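# Six arms sort coloured blocks onto matching tiles

## Task

Move every block onto a tile of the same colour so that a full face of the block rests on that tile, with no tile holding more than one block. A block counts only if it stays there without a robot supporting it, so at the end every gripper must have released and every arm must have pulled away.

## Robot and tools

ROBOTS. There are six identical arms named arm1 to arm6. Each is an i2rt Big YAM with six revolute joints, a two-finger parallel gripper and a wrist camera. With joints 1 and 6 at zero and the hand level and aimed forward, that camera rides above the hand and views the fingertips. The hand can reach roughly 1.0 m out from the joint 1 axis. Two fixed room cameras, room_a and room_b, watch the scene. Arms act independently and never wait for one another.

FRAME. Positions are expressed in a single shared scene frame whose origin lies on the floor, with +z upward. The hand point sits halfway between the fingertips; the fingers point along the hand's z axis and open and close along its y axis. Foot poses are never printed.

execute_actions. Arguments: actions, a list holding exactly one action or nothing; and optionally cameras, a list of up to 16 names chosen from arm1_cam_wrist through arm6_cam_wrist, room_a, room_b or all. Omitting cameras, passing null or ["all"] returns every camera; [] returns none; an unrecognised name rejects the call. The one action is an object keyed by arm name; under each arm goes a joints object. Every value is an absolute target, not an offset. Keys and ranges:
- joint1_rad: -2.879 to 2.879 rad, tolerance 0.045. Rotates the whole arm around its foot; positive is counter-clockwise viewed from above; zero aims the arm the way its foot faces.
- joint2_rad: 0 to 3.141, tolerance 0.14. Shoulder; zero has the upper arm lying backward about level, increasing raises it then brings it forward.
- joint3_rad: 0 to 3.019, tolerance 0.09. Elbow; zero folds the forearm onto the upper arm, larger values open it.
- joint4_rad: -1.692 to 1.57, tolerance 0.055. Hand pitch; positive tilts the fingers up.
- joint5_rad: -1.57 to 1.57, tolerance 0.03. Sideways hand swing; positive goes toward the arm's right.
- joint6_rad: -2.094 to 2.094, tolerance 0.035. Hand roll; positive is clockwise looking from behind the hand.
- gripper_m: 0 to 0.093 metres, tolerance 0.003, the gap between fingertips. Each finger grips with about 50 to 62 N at most, lower on some units.
All commanded motions begin together and may finish at different moments; one action runs no more than 15 s. Joints move at different speeds, so the hand can trace a wide arc between postures. Any joint or arm you leave out may keep driving toward its earlier target. An unknown key or an out-of-range number rejects the call and nothing moves. An empty actions list simply reports state and images. If a result reports a stop, the rest of the execute_actions, wait and finished_scene calls in that same reply are skipped.

RESULTS. Each result gives every arm's joint_positions, a joint_status per commanded joint, an on_its_own section and images listed in the order of the pictures line. joint_status words: off_target means the joint settled short of its goal and may still be pushing; contact_stop and time_out mean it gave up the goal and holds where it stopped, except that a timed-out joint may keep a target no more than 0.375, 0.375, 0.113, 0.225, 0.075 and 0.3 rad (joints 1 to 6) from its position and keep pushing, which on_its_own will name; it will move there unaided if the path opens. To relieve such pushing, command the joint to its reported position. A line reading joint command not followed (often with a cause: line) means a built-in self- and inter-arm collision check refused that arm's joint targets; its gripper target still runs, and refused joints show not_followed. Those targets may be retried on later actions until replaced by acceptable ones. Calls without an action never show this line. In on_its_own, held at gives the target being held, not the actual position. A target very close to the current reading may produce no motion. A joint holding a load tends to sag afterwards.

wait: seconds from 0 to 10; commands nothing and returns the same report as an empty action.

zoom_image: camera (one camera name, not all) and region [x0, y0, x1, y1] in pixels from the top-left, at most 504 by 504; only works on a camera whose full image came in the latest result.

read_manual: optional section, only "licences"; returns licence text, moves nothing.

finished_scene: scene, an integer 1 or 2; ends that scene irreversibly once the last command has been held, and reports success. The next scene's task arrives in its result. Replying with no tool call ends everything. If resuming without context, first send an empty execute_actions to learn the current scene and task.

CAUTIONS. Arms do not halt on contact; they keep pressing and can press hard. A forceful squeeze between two arms ends the run in failure and a hard collision may too; nothing in the state reports arm-to-arm contact. The collision check may react too late and does not consider fingers, gripper housings or wrist cameras. Contact through an object does not count. Never push anything off the work area or onto the floor. Loose objects may occasionally be nudged by outside forces. Avoid dropping, slipping, slamming or shoving objects. Holding loads warms motors, even while you are thinking; a MOTOR HOT line appears from 85 °C, and at 100 °C the arm goes limp and falls, reported as an OVER-TEMPERATURE FAULT with limit_stop_at_motor_heat on unfinished keys, which must be resent. Some heat carries into the next scene. The robot keeps its last command while you compose replies, so long replies leave arms pushing or holding longer. Fewer seconds of robot motion is better.

Each tool is called after "Request:" as name(argument=value, ...) on one line, values as JSON.

## Session

I'll start by looking at the current state and camera images.

Request:
execute_actions(actions=[])

Scene clock: 0.00 s.
Motor temperatures (°C, as the motors report them): arm1=[21 19 20 21 19 19] | arm2=[20 21 19 19 21 20] | arm3=[20 19 18 19 20 19] | arm4=[20 20 21 21 19 19] | arm5=[21 19 19 20 21 20] | arm6=[19 21 19 20 21 19]
arm1.joint_positions: joint1_rad=+0.406 joint2_rad=+0.456 joint3_rad=+1.575 joint4_rad=-1.578 joint5_rad=-0.256 joint6_rad=-0.114 gripper_m=+0.094
arm1.joint_status: not commanded
arm1.hand: x=-0.1084 y=-0.0846 z=+1.2466 quat_wxyz=(-0.177, +0.794, -0.298, -0.500) (m; scene frame)
arm2.joint_positions: joint1_rad=+0.423 joint2_rad=+0.536 joint3_rad=+1.661 joint4_rad=-1.257 joint5_rad=-0.100 joint6_rad=-0.316 gripper_m=+0.095
arm2.joint_status: not commanded
arm2.hand: x=+1.1205 y=-0.2499 z=+1.3756 quat_wxyz=(-0.574, +0.544, -0.524, -0.316) (m; scene frame)
arm3.joint_positions: joint1_rad=+0.751 joint2_rad=+0.399 joint3_rad=+1.676 joint4_rad=-1.374 joint5_rad=-0.231 joint6_rad=-0.540 gripper_m=+0.094
arm3.joint_status: not commanded
arm3.hand: x=-0.2001 y=+0.9952 z=+1.3113 quat_wxyz=(-0.329, -0.387, -0.630, +0.587) (m; scene frame)
arm4.joint_positions: joint1_rad=-0.601 joint2_rad=+0.281 joint3_rad=+1.647 joint4_rad=-1.398 joint5_rad=-0.081 joint6_rad=-0.467 gripper_m=+0.095
arm4.joint_status: not commanded
arm4.hand: x=-1.0005 y=-0.7333 z=+1.3661 quat_wxyz=(-0.184, -0.541, -0.476, +0.669) (m; scene frame)
arm5.joint_positions: joint1_rad=+0.105 joint2_rad=+0.449 joint3_rad=+1.513 joint4_rad=-1.276 joint5_rad=-0.219 joint6_rad=-0.705 gripper_m=+0.094
arm5.joint_status: not commanded
arm5.hand: x=+1.3916 y=-1.5216 z=+1.2590 quat_wxyz=(-0.613, +0.298, -0.714, +0.160) (m; scene frame)
arm6.joint_positions: joint1_rad=-0.267 joint2_rad=+0.352 joint3_rad=+1.400 joint4_rad=-1.467 joint5_rad=+0.220 joint6_rad=+0.767 gripper_m=+0.095
arm6.joint_status: not commanded
arm6.hand: x=-1.0160 y=+1.8120 z=+1.2351 quat_wxyz=(-0.422, +0.018, -0.835, -0.352) (m; scene frame)
pictures: arm1_cam_wrist, arm2_cam_wrist, arm3_cam_wrist, arm4_cam_wrist, arm5_cam_wrist, arm6_cam_wrist, room_a, room_b
Images, in order (width x height): arm1_cam_wrist 504x504, arm2_cam_wrist 504x504, arm3_cam_wrist 504x504, arm4_cam_wrist 504x504, arm5_cam_wrist 504x504, arm6_cam_wrist 504x504, room_a 504x504, room_b 504x504.

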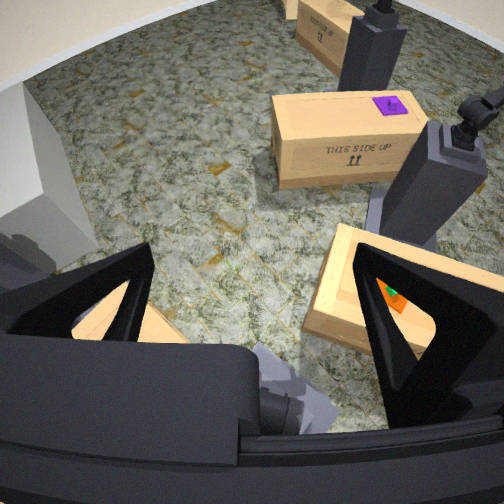

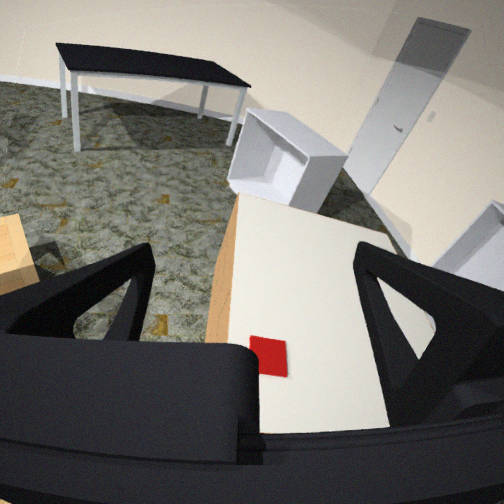

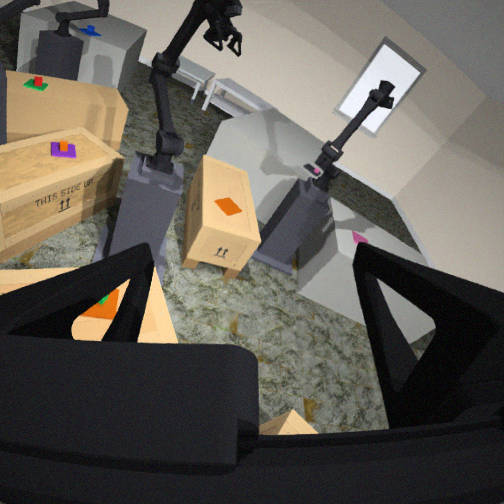

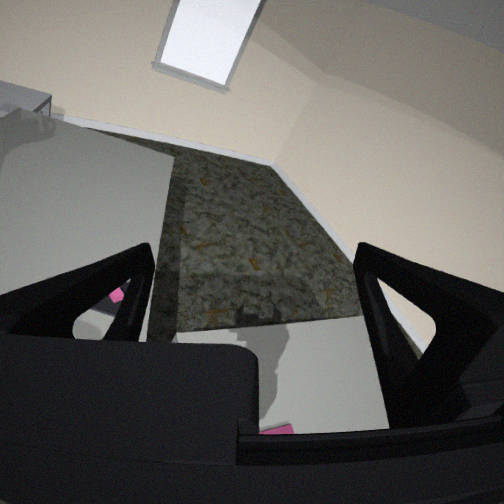

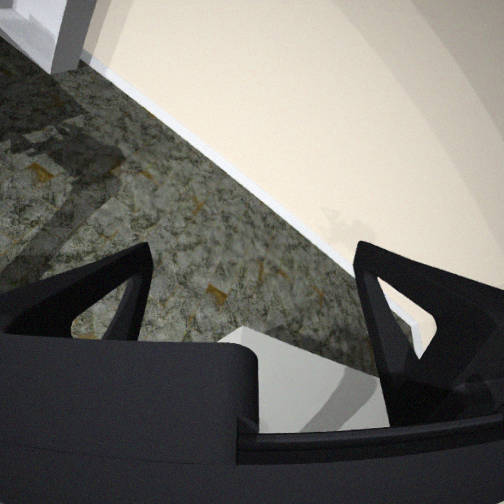

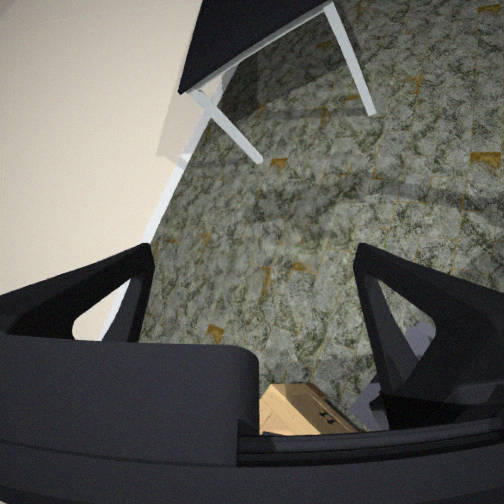

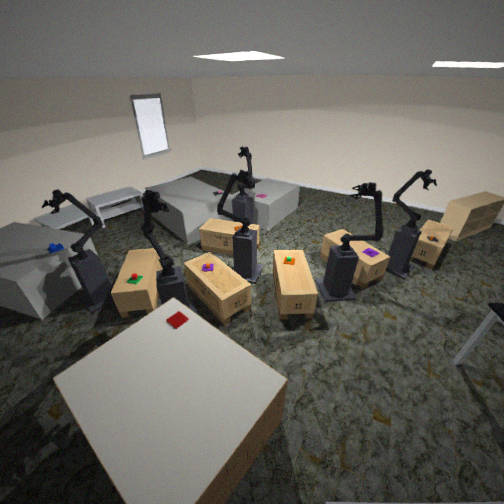

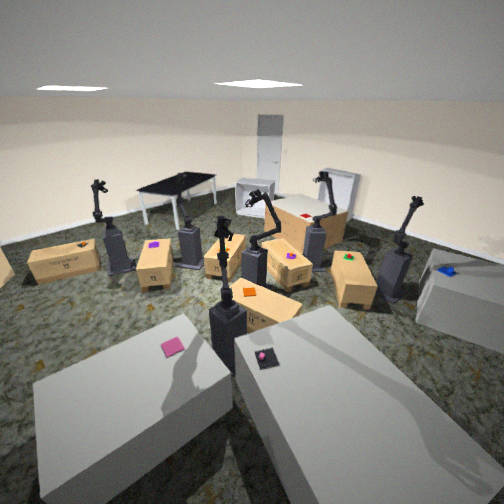

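Request:
zoom_image(camera="room_a", region=[0, 140, 260, 340])

Request:
zoom_image(camera="room_a", region=[240, 140, 504, 340])

Request:
zoom_image(camera="room_b", region=[0, 160, 260, 400])

Request:
zoom_image(camera="room_b", region=[200, 160, 504, 400])

Region (0, 140, 260, 340) of room_a's 504x504 image, scaled by 1.938, with more detail than that image has; it fills the top 388 rows of this view, and the rest is white.

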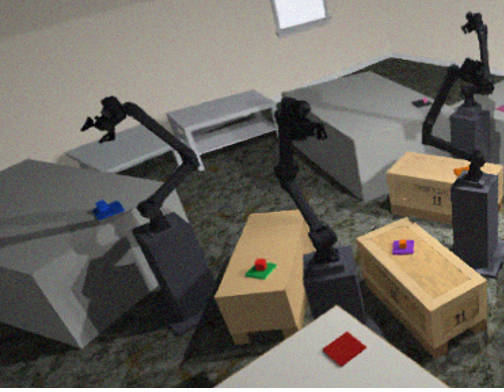

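Region (240, 140, 504, 340) of room_a's 504x504 image, scaled by 1.909, with more detail than that image has; it fills the top 382 rows of this view, and the rest is white.

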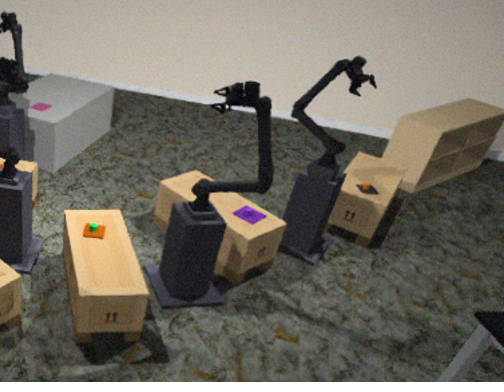

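Region (0, 160, 260, 400) of room_b's 504x504 image, scaled by 1.938, with more detail than that image has; it fills the top 465 rows of this view, and the rest is white.

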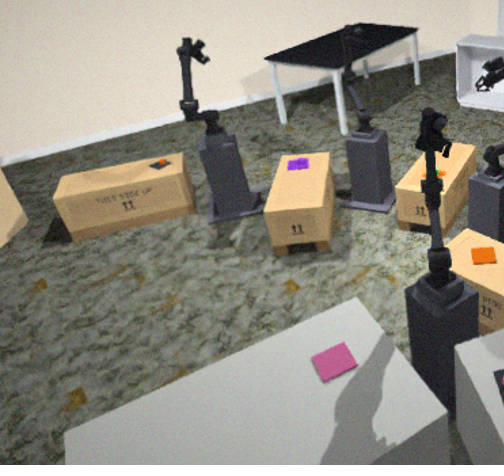

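Region (200, 160, 504, 400) of room_b's 504x504 image, scaled by 1.658, with more detail than that image has; it fills the top 398 rows of this view, and the rest is white.

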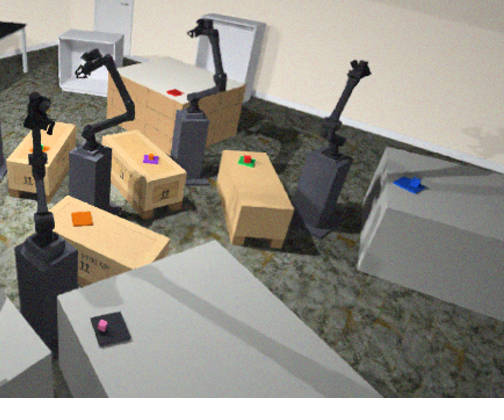

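Request:
execute_actions(actions=[{"arm1":{"joints":{"joint1_rad":-0.147,"joint2_rad":2.052,"joint3_rad":1.593,"joint4_rad":-1.112,"joint5_rad":0,"joint6_rad":0}},"arm2":{"joints":{"joint1_rad":-2.214,"joint2_rad":2.051,"joint3_rad":1.733,"joint4_rad":-1.253,"joint5_rad":0,"joint6_rad":0}},"arm3":{"joints":{"joint1_rad":-1.179,"joint2_rad":1.908,"joint3_rad":1.643,"joint4_rad":-1.306,"joint5_rad":0,"joint6_rad":0}},"arm4":{"joints":{"joint1_rad":-0.21,"joint2_rad":1.827,"joint3_rad":2.0,"joint4_rad":-1.65,"joint5_rad":0,"joint6_rad":0}},"arm5":{"joints":{"joint1_rad":-1.6,"joint2_rad":1.827,"joint3_rad":2.0,"joint4_rad":-1.65,"joint5_rad":0,"joint6_rad":0}},"arm6":{"joints":{"joint1_rad":0.9,"joint2_rad":1.936,"joint3_rad":1.819,"joint4_rad":-1.454,"joint5_rad":0,"joint6_rad":0}}}])

Scene clock: 122.40 s.
Motor temperatures (°C, as the motors report them): arm1=[21 19 23 21 19 19] | arm2=[20 22 22 19 21 20] | arm3=[20 20 19 19 20 19] | arm4=[20 21 22 21 19 19] | arm5=[21 20 22 20 21 20] | arm6=[19 21 22 20 21 19]
arm1.joint_positions: joint1_rad=-0.148 joint2_rad=+2.055 joint3_rad=+1.587 joint4_rad=-1.114 joint5_rad=-0.003 joint6_rad=-0.008 gripper_m=+0.094
arm1.joint_status: all done
arm1.hand: x=-0.0375 y=+0.4501 z=+0.6613 quat_wxyz=(+0.008, +0.721, -0.693, +0.008) (m; scene frame)
arm2.joint_positions: joint1_rad=-2.225 joint2_rad=+2.055 joint3_rad=+1.724 joint4_rad=-1.253 joint5_rad=+0.000 joint6_rad=-0.007 gripper_m=+0.095
arm2.joint_status: all done
arm2.hand: x=+1.1632 y=-1.0025 z=+0.7518 quat_wxyz=(+0.003, -0.657, -0.754, +0.001) (m; scene frame)
arm3.joint_positions: joint1_rad=-1.186 joint2_rad=+1.924 joint3_rad=+1.625 joint4_rad=-1.299 joint5_rad=+0.000 joint6_rad=-0.010 gripper_m=+0.094
arm3.joint_status: all done
arm3.hand: x=-0.6792 y=+1.3974 z=+0.7280 quat_wxyz=(-0.003, -0.951, +0.309, -0.018) (m; scene frame)
arm4.joint_positions: joint1_rad=-0.222 joint2_rad=+1.824 joint3_rad=+1.989 joint4_rad=-1.634 joint5_rad=-0.003 joint6_rad=-0.011 gripper_m=+0.095
arm4.joint_status: all done
arm4.hand: x=-1.1705 y=-1.2863 z=+0.9958 quat_wxyz=(-0.036, -0.796, -0.603, +0.035) (m; scene frame)
arm5.joint_positions: joint1_rad=-1.595 joint2_rad=+1.829 joint3_rad=+1.973 joint4_rad=-1.637 joint5_rad=+0.001 joint6_rad=-0.012 gripper_m=+0.094
arm5.joint_status: all done
arm5.hand: x=+1.1348 y=-2.1122 z=+0.9028 quat_wxyz=(-0.023, -0.775, -0.631, +0.026) (m; scene frame)
arm6.joint_positions: joint1_rad=+0.902 joint2_rad=+1.927 joint3_rad=+1.791 joint4_rad=-1.454 joint5_rad=+0.000 joint6_rad=+0.008 gripper_m=+0.095
arm6.joint_status: all done
arm6.hand: x=-1.4166 y=+2.2554 z=+0.8435 quat_wxyz=(+0.004, +0.872, -0.490, +0.007) (m; scene frame)
pictures: arm1_cam_wrist, arm2_cam_wrist, arm3_cam_wrist, arm4_cam_wrist, arm5_cam_wrist, arm6_cam_wrist, room_a, room_b
Images, in order (width x height): arm1_cam_wrist 504x504, arm2_cam_wrist 504x504, arm3_cam_wrist 504x504, arm4_cam_wrist 504x504, arm5_cam_wrist 504x504, arm6_cam_wrist 504x504, room_a 504x504, room_b 504x504.

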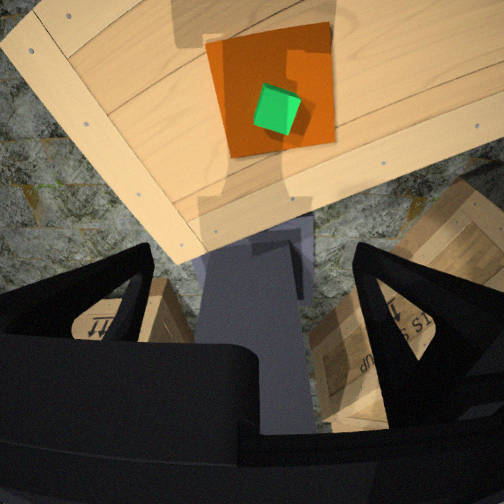

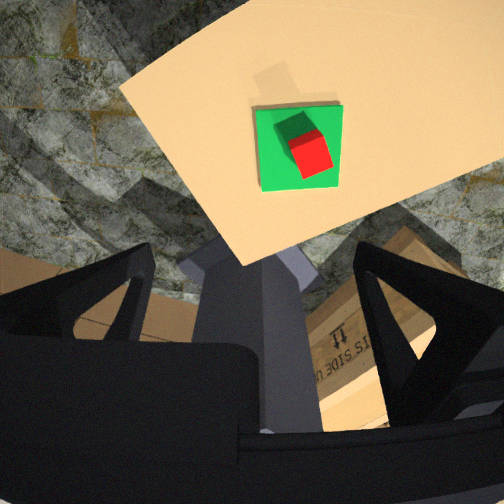

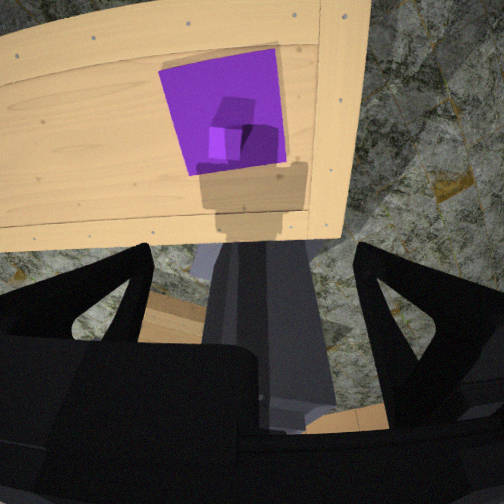

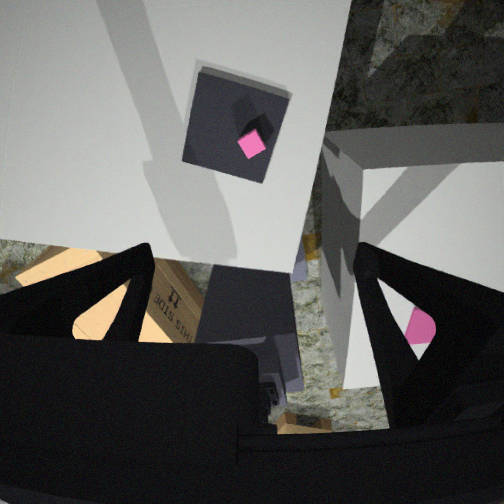

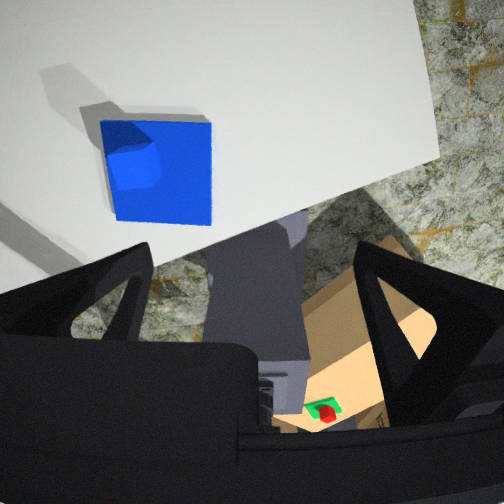

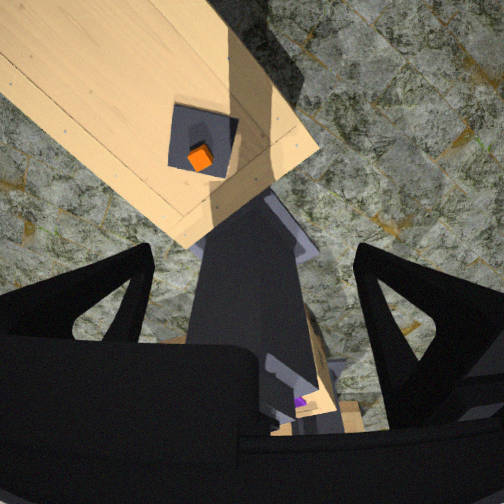

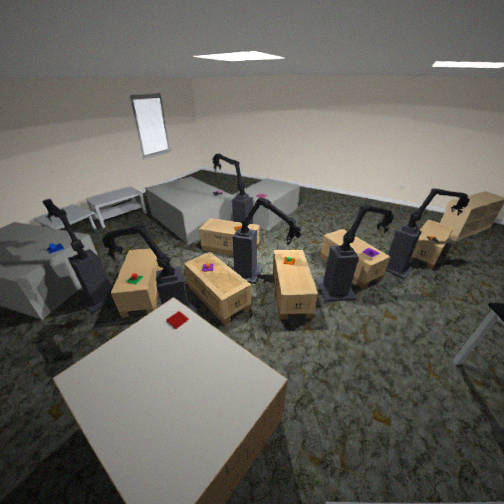

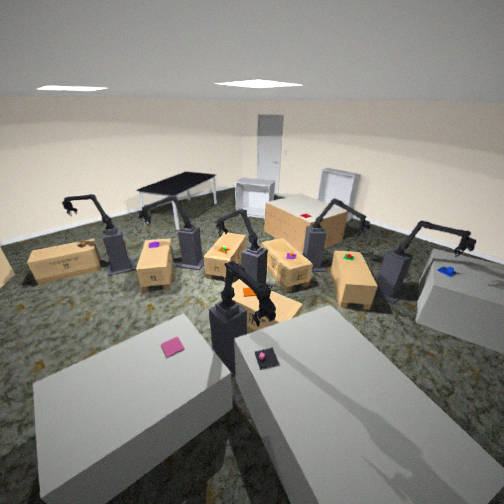

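Request:
zoom_image(camera="arm1_cam_wrist", region=[180, 0, 380, 200])

Request:
zoom_image(camera="arm2_cam_wrist", region=[200, 50, 400, 250])

Request:
zoom_image(camera="arm4_cam_wrist", region=[140, 30, 340, 230])

Request:
zoom_image(camera="arm6_cam_wrist", region=[110, 50, 310, 250])

Request:
zoom_image(camera="arm5_cam_wrist", region=[50, 60, 250, 260])

Request:
zoom_image(camera="arm3_cam_wrist", region=[130, 20, 330, 220])

Region (180, 0, 380, 200) of arm1_cam_wrist's 504x504 image, scaled by 2.520, with more detail than that image has.

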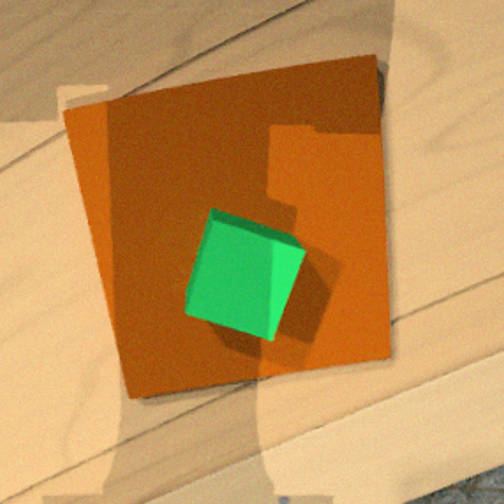

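Region (200, 50, 400, 250) of arm2_cam_wrist's 504x504 image, scaled by 2.520, with more detail than that image has.

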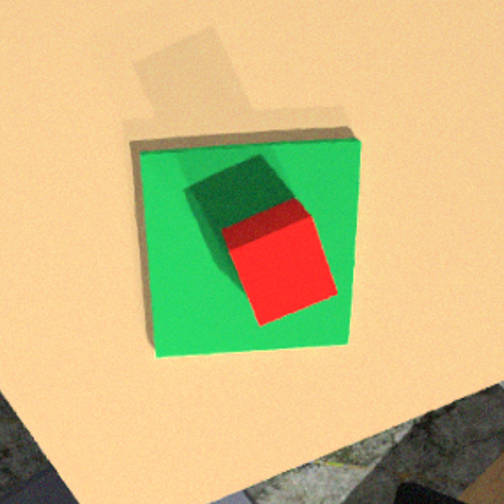

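Region (140, 30, 340, 230) of arm4_cam_wrist's 504x504 image, scaled by 2.520, with more detail than that image has.

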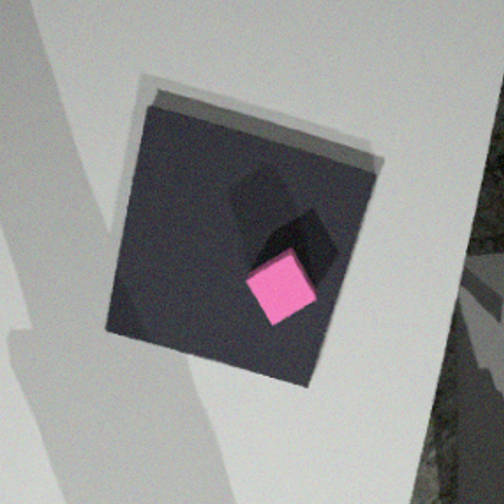

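Region (110, 50, 310, 250) of arm6_cam_wrist's 504x504 image, scaled by 2.520, with more detail than that image has.

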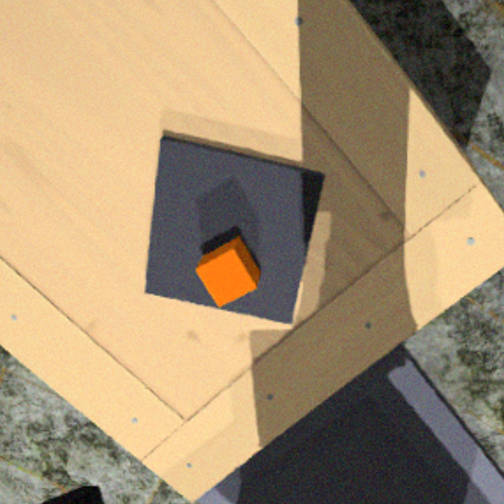

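Region (50, 60, 250, 260) of arm5_cam_wrist's 504x504 image, scaled by 2.520, with more detail than that image has.

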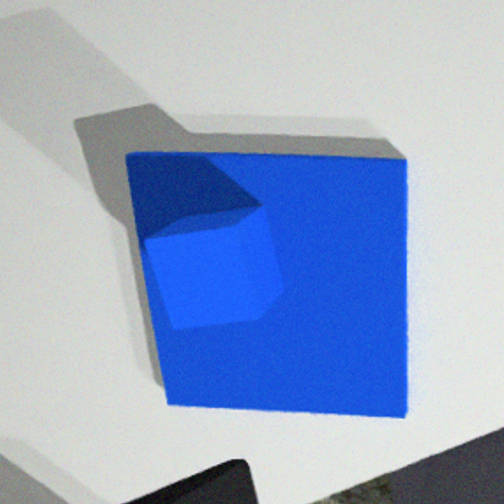

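Region (130, 20, 330, 220) of arm3_cam_wrist's 504x504 image, scaled by 2.520, with more detail than that image has.

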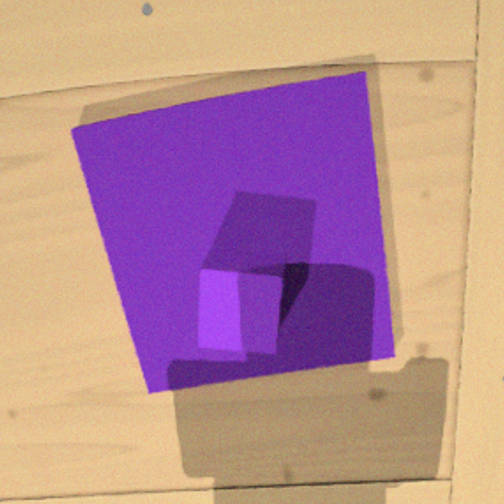

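Request:
execute_actions(actions=[{"arm1":{"joints":{"joint1_rad":-0.183,"joint2_rad":2.198,"joint3_rad":1.659,"joint4_rad":-1.02,"joint5_rad":0,"joint6_rad":0.27}},"arm2":{"joints":{"joint1_rad":-2.35,"joint2_rad":2.152,"joint3_rad":1.499,"joint4_rad":-0.928,"joint5_rad":0,"joint6_rad":-0.55}},"arm3":{"joints":{"joint1_rad":-1.08,"joint2_rad":2.076,"joint3_rad":1.576,"joint4_rad":-1.071,"joint5_rad":0,"joint6_rad":0}},"arm4":{"joints":{"joint1_rad":-0.2,"joint2_rad":1.927,"joint3_rad":1.76,"joint4_rad":-1.404,"joint5_rad":0,"joint6_rad":-0.53}},"arm6":{"joints":{"joint1_rad":1.079,"joint2_rad":2.003,"joint3_rad":1.258,"joint4_rad":-0.825,"joint5_rad":0,"joint6_rad":-0.33}}}], cameras=["arm1_cam_wrist","arm2_cam_wrist","arm3_cam_wrist","arm4_cam_wrist","arm6_cam_wrist"])

Scene clock: 239.00 s.
Motor temperatures (°C, as the motors report them): arm1=[21 24 26 21 19 19] | arm2=[20 26 25 19 21 20] | arm3=[20 23 23 19 20 19] | arm4=[20 24 28 21 19 19] | arm5=[21 23 26 20 21 21] | arm6=[19 24 26 20 21 19]
arm1.joint_positions: joint1_rad=-0.181 joint2_rad=+2.207 joint3_rad=+1.633 joint4_rad=-1.027 joint5_rad=-0.003 joint6_rad=+0.261 gripper_m=+0.094
arm1.joint_status: all done
arm1.hand: x=-0.0172 y=+0.4680 z=+0.5870 quat_wxyz=(+0.013, +0.608, -0.794, +0.016) (m; scene frame)
arm2.joint_positions: joint1_rad=-2.360 joint2_rad=+2.169 joint3_rad=+1.482 joint4_rad=-0.941 joint5_rad=+0.000 joint6_rad=-0.541 gripper_m=+0.095
arm2.joint_status: all done
arm2.hand: x=+1.0799 y=-0.9650 z=+0.6050 quat_wxyz=(+0.014, -0.495, -0.869, -0.020) (m; scene frame)
arm3.joint_positions: joint1_rad=-1.074 joint2_rad=+2.103 joint3_rad=+1.556 joint4_rad=-1.080 joint5_rad=+0.000 joint6_rad=-0.010 gripper_m=+0.094
arm3.joint_status: all done
arm3.hand: x=-0.7221 y=+1.3484 z=+0.6017 quat_wxyz=(-0.006, -0.966, +0.255, -0.032) (m; scene frame)
arm4.joint_positions: joint1_rad=-0.212 joint2_rad=+1.923 joint3_rad=+1.760 joint4_rad=-1.419 joint5_rad=-0.003 joint6_rad=-0.519 gripper_m=+0.095
arm4.joint_status: all done
arm4.hand: x=-1.1647 y=-1.2943 z=+0.8522 quat_wxyz=(-0.005, -0.616, -0.788, -0.009) (m; scene frame)
arm5.joint_positions: joint1_rad=-1.595 joint2_rad=+1.829 joint3_rad=+1.973 joint4_rad=-1.637 joint5_rad=+0.001 joint6_rad=-0.012 gripper_m=+0.094
arm5.joint_status: not commanded
arm5.hand: x=+1.1348 y=-2.1122 z=+0.9028 quat_wxyz=(-0.023, -0.775, -0.631, +0.026) (m; scene frame)
arm6.joint_positions: joint1_rad=+1.078 joint2_rad=+2.006 joint3_rad=+1.252 joint4_rad=-0.843 joint5_rad=-0.002 joint6_rad=-0.322 gripper_m=+0.095
arm6.joint_status: all done
arm6.hand: x=-1.4493 y=+2.1369 z=+0.6171 quat_wxyz=(+0.007, +0.967, -0.256, +0.010) (m; scene frame)
pictures: arm1_cam_wrist, arm2_cam_wrist, arm3_cam_wrist, arm4_cam_wrist, arm6_cam_wrist
Images, in order (width x height): arm1_cam_wrist 504x504, arm2_cam_wrist 504x504, arm3_cam_wrist 504x504, arm4_cam_wrist 504x504, arm6_cam_wrist 504x504.

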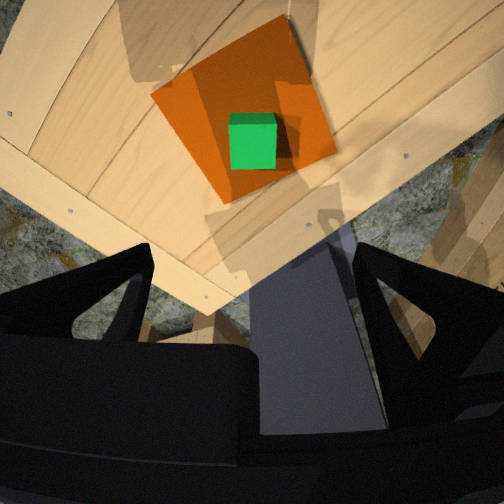

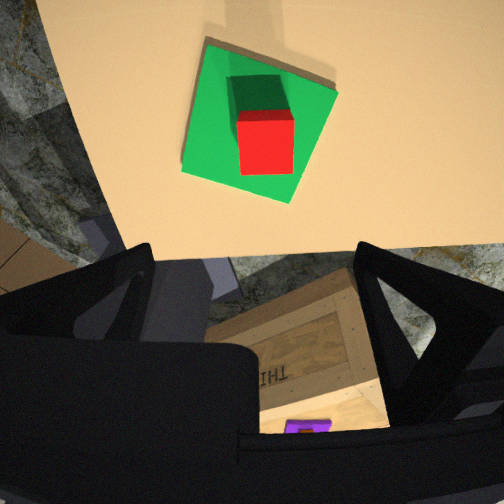

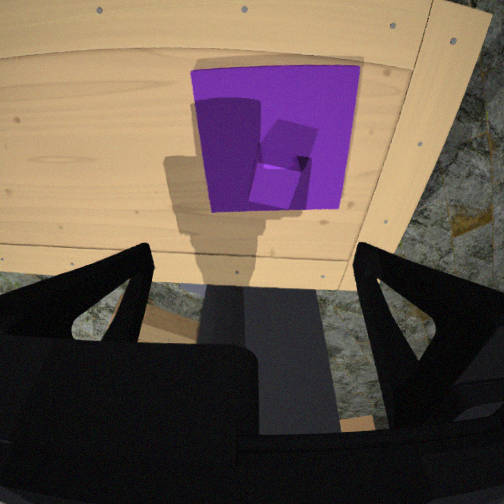

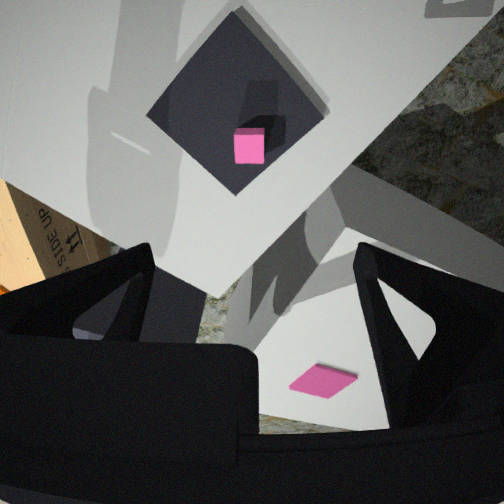

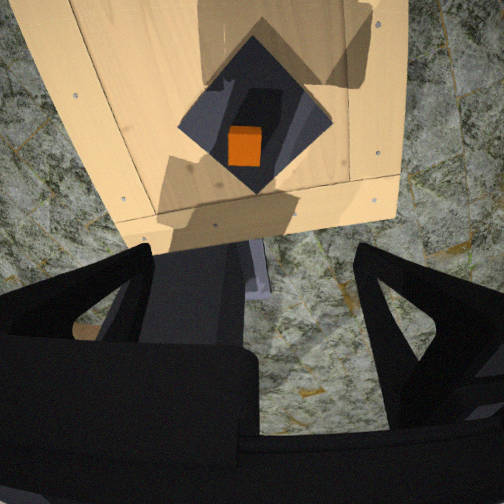

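Request:
execute_actions(actions=[], cameras=["arm1_cam_wrist","arm2_cam_wrist","arm3_cam_wrist","arm4_cam_wrist","arm6_cam_wrist"])

Scene clock: 241.83 s.
Motor temperatures (°C, as the motors report them): arm1=[21 24 26 21 19 19] | arm2=[20 26 25 19 21 20] | arm3=[20 23 23 19 20 19] | arm4=[20 24 28 21 19 19] | arm5=[21 23 26 20 21 21] | arm6=[19 24 25 20 21 19]
arm1.joint_positions: joint1_rad=-0.181 joint2_rad=+2.207 joint3_rad=+1.633 joint4_rad=-1.027 joint5_rad=-0.003 joint6_rad=+0.261 gripper_m=+0.094
arm1.joint_status: all done
arm1.hand: x=-0.0172 y=+0.4680 z=+0.5870 quat_wxyz=(+0.013, +0.608, -0.794, +0.016) (m; scene frame)
arm2.joint_positions: joint1_rad=-2.360 joint2_rad=+2.169 joint3_rad=+1.482 joint4_rad=-0.941 joint5_rad=+0.000 joint6_rad=-0.541 gripper_m=+0.095
arm2.joint_status: all done
arm2.hand: x=+1.0799 y=-0.9650 z=+0.6050 quat_wxyz=(+0.014, -0.495, -0.869, -0.020) (m; scene frame)
arm3.joint_positions: joint1_rad=-1.074 joint2_rad=+2.103 joint3_rad=+1.556 joint4_rad=-1.080 joint5_rad=+0.000 joint6_rad=-0.010 gripper_m=+0.094
arm3.joint_status: all done
arm3.hand: x=-0.7221 y=+1.3484 z=+0.6017 quat_wxyz=(-0.006, -0.966, +0.255, -0.032) (m; scene frame)
arm4.joint_positions: joint1_rad=-0.212 joint2_rad=+1.923 joint3_rad=+1.760 joint4_rad=-1.419 joint5_rad=-0.003 joint6_rad=-0.519 gripper_m=+0.095
arm4.joint_status: all done
arm4.hand: x=-1.1647 y=-1.2943 z=+0.8522 quat_wxyz=(-0.005, -0.615, -0.788, -0.009) (m; scene frame)
arm5.joint_positions: joint1_rad=-1.595 joint2_rad=+1.829 joint3_rad=+1.973 joint4_rad=-1.637 joint5_rad=+0.001 joint6_rad=-0.012 gripper_m=+0.094
arm5.joint_status: not commanded
arm5.hand: x=+1.1348 y=-2.1122 z=+0.9028 quat_wxyz=(-0.023, -0.775, -0.631, +0.026) (m; scene frame)
arm6.joint_positions: joint1_rad=+1.078 joint2_rad=+2.006 joint3_rad=+1.252 joint4_rad=-0.843 joint5_rad=-0.002 joint6_rad=-0.322 gripper_m=+0.095
arm6.joint_status: all done
arm6.hand: x=-1.4493 y=+2.1369 z=+0.6171 quat_wxyz=(+0.007, +0.967, -0.256, +0.010) (m; scene frame)
pictures: arm1_cam_wrist, arm2_cam_wrist, arm3_cam_wrist, arm4_cam_wrist, arm6_cam_wrist
Images, in order (width x height): arm1_cam_wrist 504x504, arm2_cam_wrist 504x504, arm3_cam_wrist 504x504, arm4_cam_wrist 504x504, arm6_cam_wrist 504x504.

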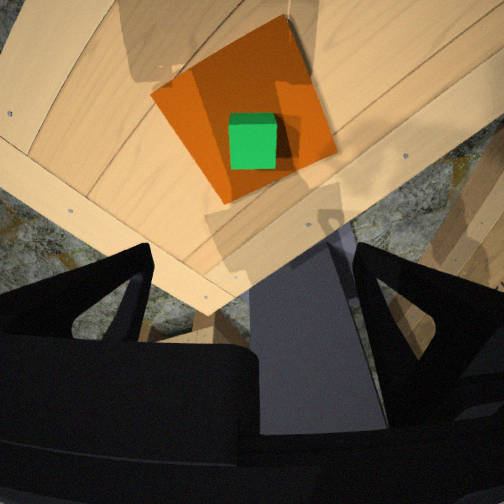

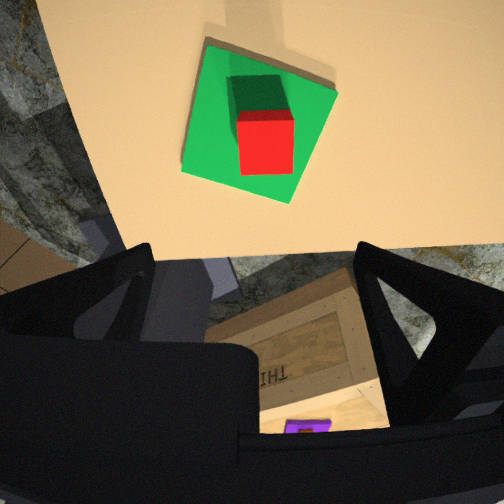

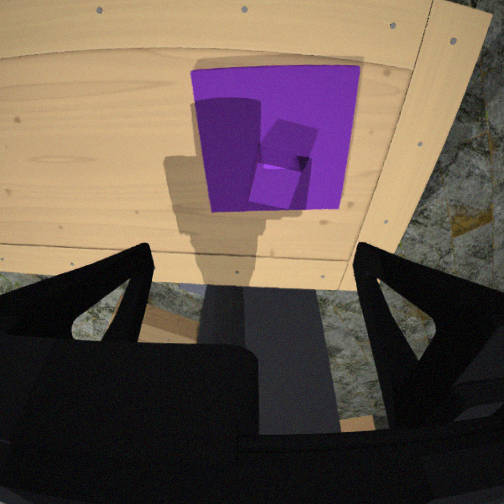

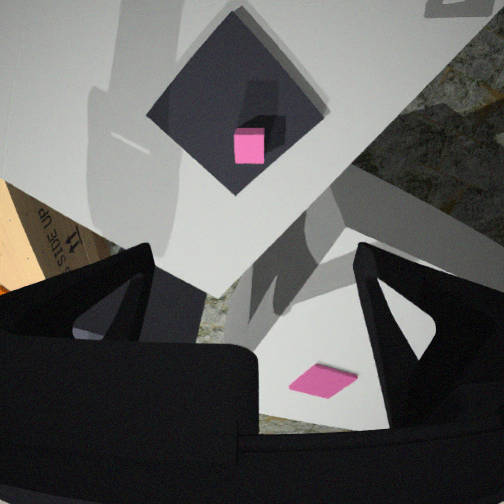

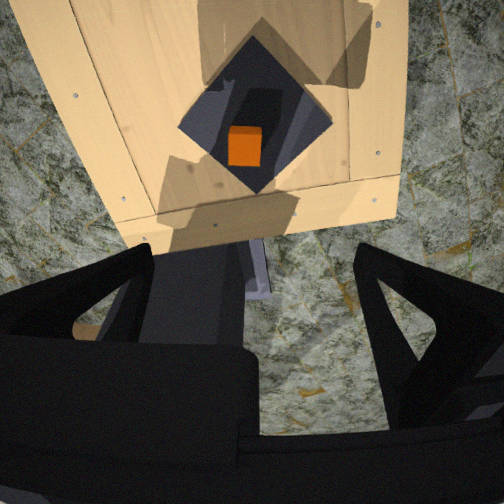

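Request:
zoom_image(camera="arm1_cam_wrist", region=[140, 0, 360, 220])

Request:
zoom_image(camera="arm2_cam_wrist", region=[150, 10, 370, 230])

Request:
zoom_image(camera="arm4_cam_wrist", region=[130, 0, 350, 220])

Request:
zoom_image(camera="arm6_cam_wrist", region=[140, 0, 360, 220])

Request:
zoom_image(camera="arm3_cam_wrist", region=[160, 30, 380, 250])

Region (140, 0, 360, 220) of arm1_cam_wrist's 504x504 image, scaled by 2.291, with more detail than that image has.

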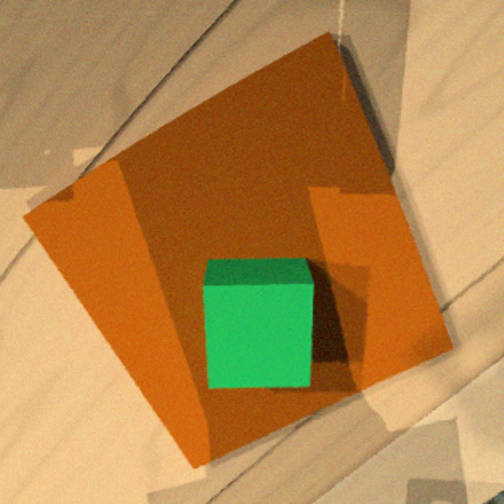

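Region (150, 10, 370, 230) of arm2_cam_wrist's 504x504 image, scaled by 2.291, with more detail than that image has.

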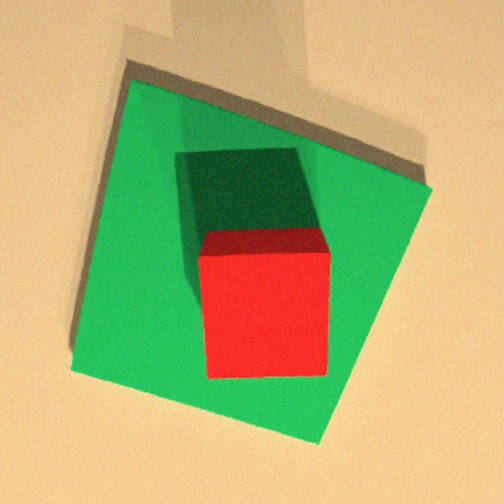

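Region (130, 0, 350, 220) of arm4_cam_wrist's 504x504 image, scaled by 2.291, with more detail than that image has.

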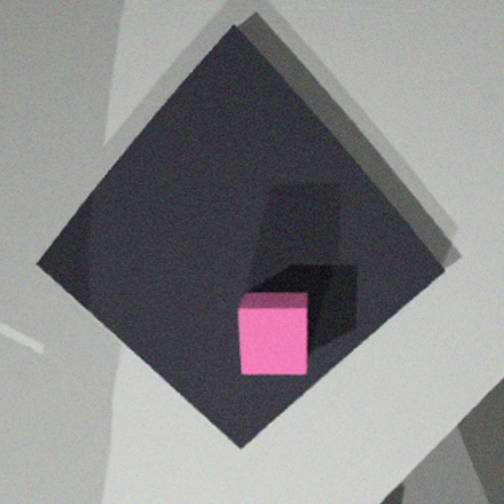

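Region (140, 0, 360, 220) of arm6_cam_wrist's 504x504 image, scaled by 2.291, with more detail than that image has.

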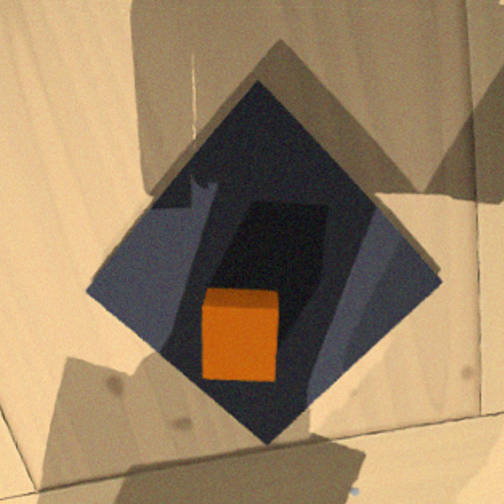

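Region (160, 30, 380, 250) of arm3_cam_wrist's 504x504 image, scaled by 2.291, with more detail than that image has.

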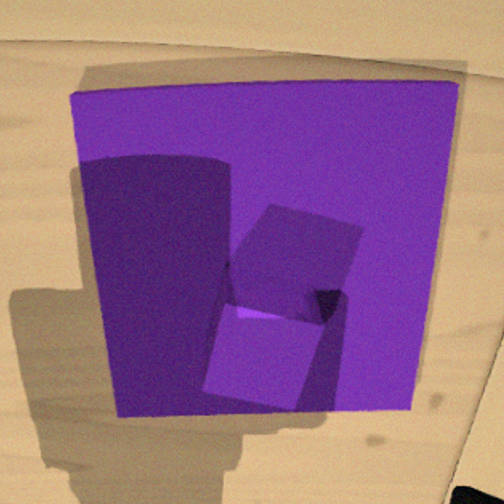

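Request:
execute_actions(actions=[{"arm1":{"joints":{"joint1_rad":-0.19,"joint2_rad":2.371,"joint3_rad":1.63,"joint4_rad":-0.786,"joint5_rad":0,"joint6_rad":0.27}},"arm2":{"joints":{"joint1_rad":-2.36,"joint2_rad":2.364,"joint3_rad":1.499,"joint4_rad":-0.667,"joint5_rad":0,"joint6_rad":-0.55}},"arm3":{"joints":{"joint1_rad":-0.9,"joint2_rad":0.9,"joint3_rad":0.9,"joint4_rad":-1.3,"joint5_rad":0,"joint6_rad":0}},"arm4":{"joints":{"joint1_rad":-0.2,"joint2_rad":2.06,"joint3_rad":1.48,"joint4_rad":-0.975,"joint5_rad":0,"joint6_rad":-0.53}},"arm6":{"joints":{"joint1_rad":1.092,"joint2_rad":2.285,"joint3_rad":1.228,"joint4_rad":-0.487,"joint5_rad":0,"joint6_rad":-0.33}}}], cameras=["arm1_cam_wrist","arm2_cam_wrist","arm4_cam_wrist","arm6_cam_wrist"])

Scene clock: 363.60 s.
Motor temperatures (°C, as the motors report them): arm1=[21 27 28 21 19 19] | arm2=[20 28 26 19 21 20] | arm3=[20 25 24 19 20 19] | arm4=[20 26 28 21 19 19] | arm5=[21 24 28 20 21 21] | arm6=[19 24 23 20 21 19]
arm1.joint_positions: joint1_rad=-0.181 joint2_rad=+2.379 joint3_rad=+1.621 joint4_rad=-0.796 joint5_rad=-0.003 joint6_rad=+0.262 gripper_m=+0.094
arm1.joint_status: all done
arm1.hand: x=-0.0169 y=+0.4759 z=+0.4793 quat_wxyz=(-0.001, +0.608, -0.794, -0.002) (m; scene frame)
arm2.joint_positions: joint1_rad=-2.360 joint2_rad=+2.384 joint3_rad=+1.482 joint4_rad=-0.682 joint5_rad=+0.000 joint6_rad=-0.541 gripper_m=+0.095
arm2.joint_status: all done
arm2.hand: x=+1.0794 y=-0.9709 z=+0.4833 quat_wxyz=(+0.003, -0.495, -0.869, -0.001) (m; scene frame)
arm3.joint_positions: joint1_rad=-0.897 joint2_rad=+0.898 joint3_rad=+0.893 joint4_rad=-1.296 joint5_rad=+0.000 joint6_rad=-0.010 gripper_m=+0.094
arm3.joint_status: all done
arm3.hand: x=-0.4884 y=+1.1526 z=+0.8563 quat_wxyz=(+0.025, -0.977, +0.167, +0.128) (m; scene frame)
arm4.joint_positions: joint1_rad=-0.212 joint2_rad=+2.053 joint3_rad=+1.474 joint4_rad=-0.990 joint5_rad=-0.003 joint6_rad=-0.519 gripper_m=+0.095
arm4.joint_status: all done
arm4.hand: x=-1.1590 y=-1.2820 z=+0.6770 quat_wxyz=(-0.007, -0.615, -0.788, -0.004) (m; scene frame)
arm5.joint_positions: joint1_rad=-1.595 joint2_rad=+1.829 joint3_rad=+1.973 joint4_rad=-1.637 joint5_rad=+0.001 joint6_rad=-0.012 gripper_m=+0.094
arm5.joint_status: not commanded
arm5.hand: x=+1.1348 y=-2.1122 z=+0.9028 quat_wxyz=(-0.023, -0.775, -0.631, +0.026) (m; scene frame)
arm6.joint_positions: joint1_rad=+1.083 joint2_rad=+2.299 joint3_rad=+1.213 joint4_rad=-0.504 joint5_rad=-0.002 joint6_rad=-0.323 gripper_m=+0.095
arm6.joint_status: all done
arm6.hand: x=-1.4400 y=+2.1230 z=+0.4631 quat_wxyz=(+0.005, +0.967, -0.254, +0.007) (m; scene frame)
pictures: arm1_cam_wrist, arm2_cam_wrist, arm4_cam_wrist, arm6_cam_wrist
Images, in order (width x height): arm1_cam_wrist 504x504, arm2_cam_wrist 504x504, arm4_cam_wrist 504x504, arm6_cam_wrist 504x504.

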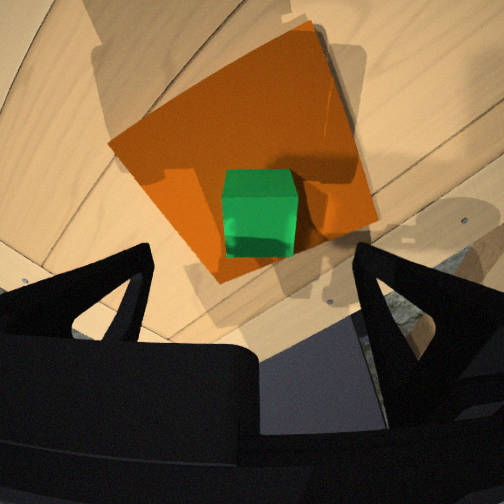

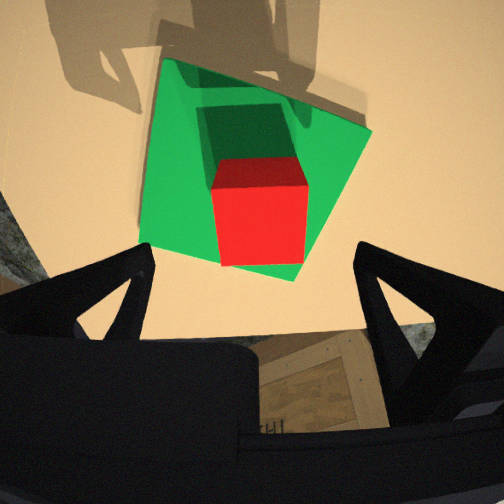

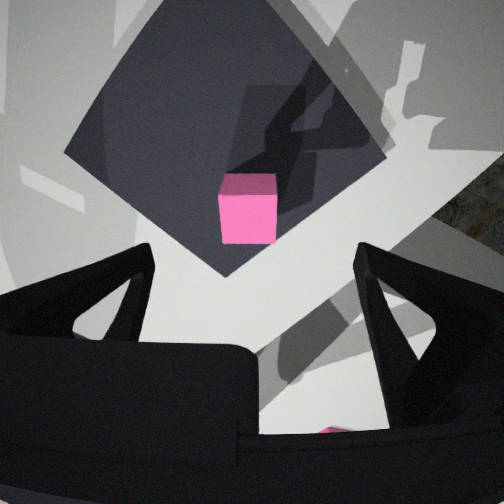

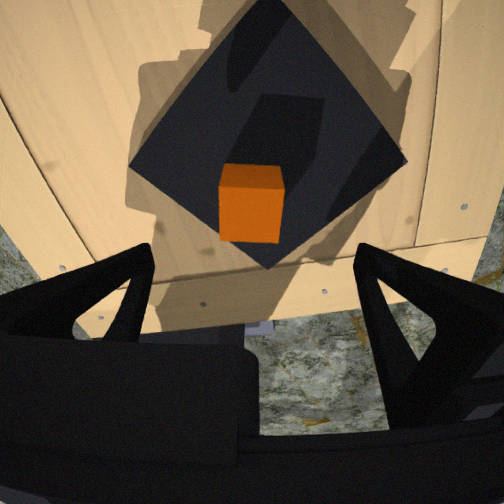

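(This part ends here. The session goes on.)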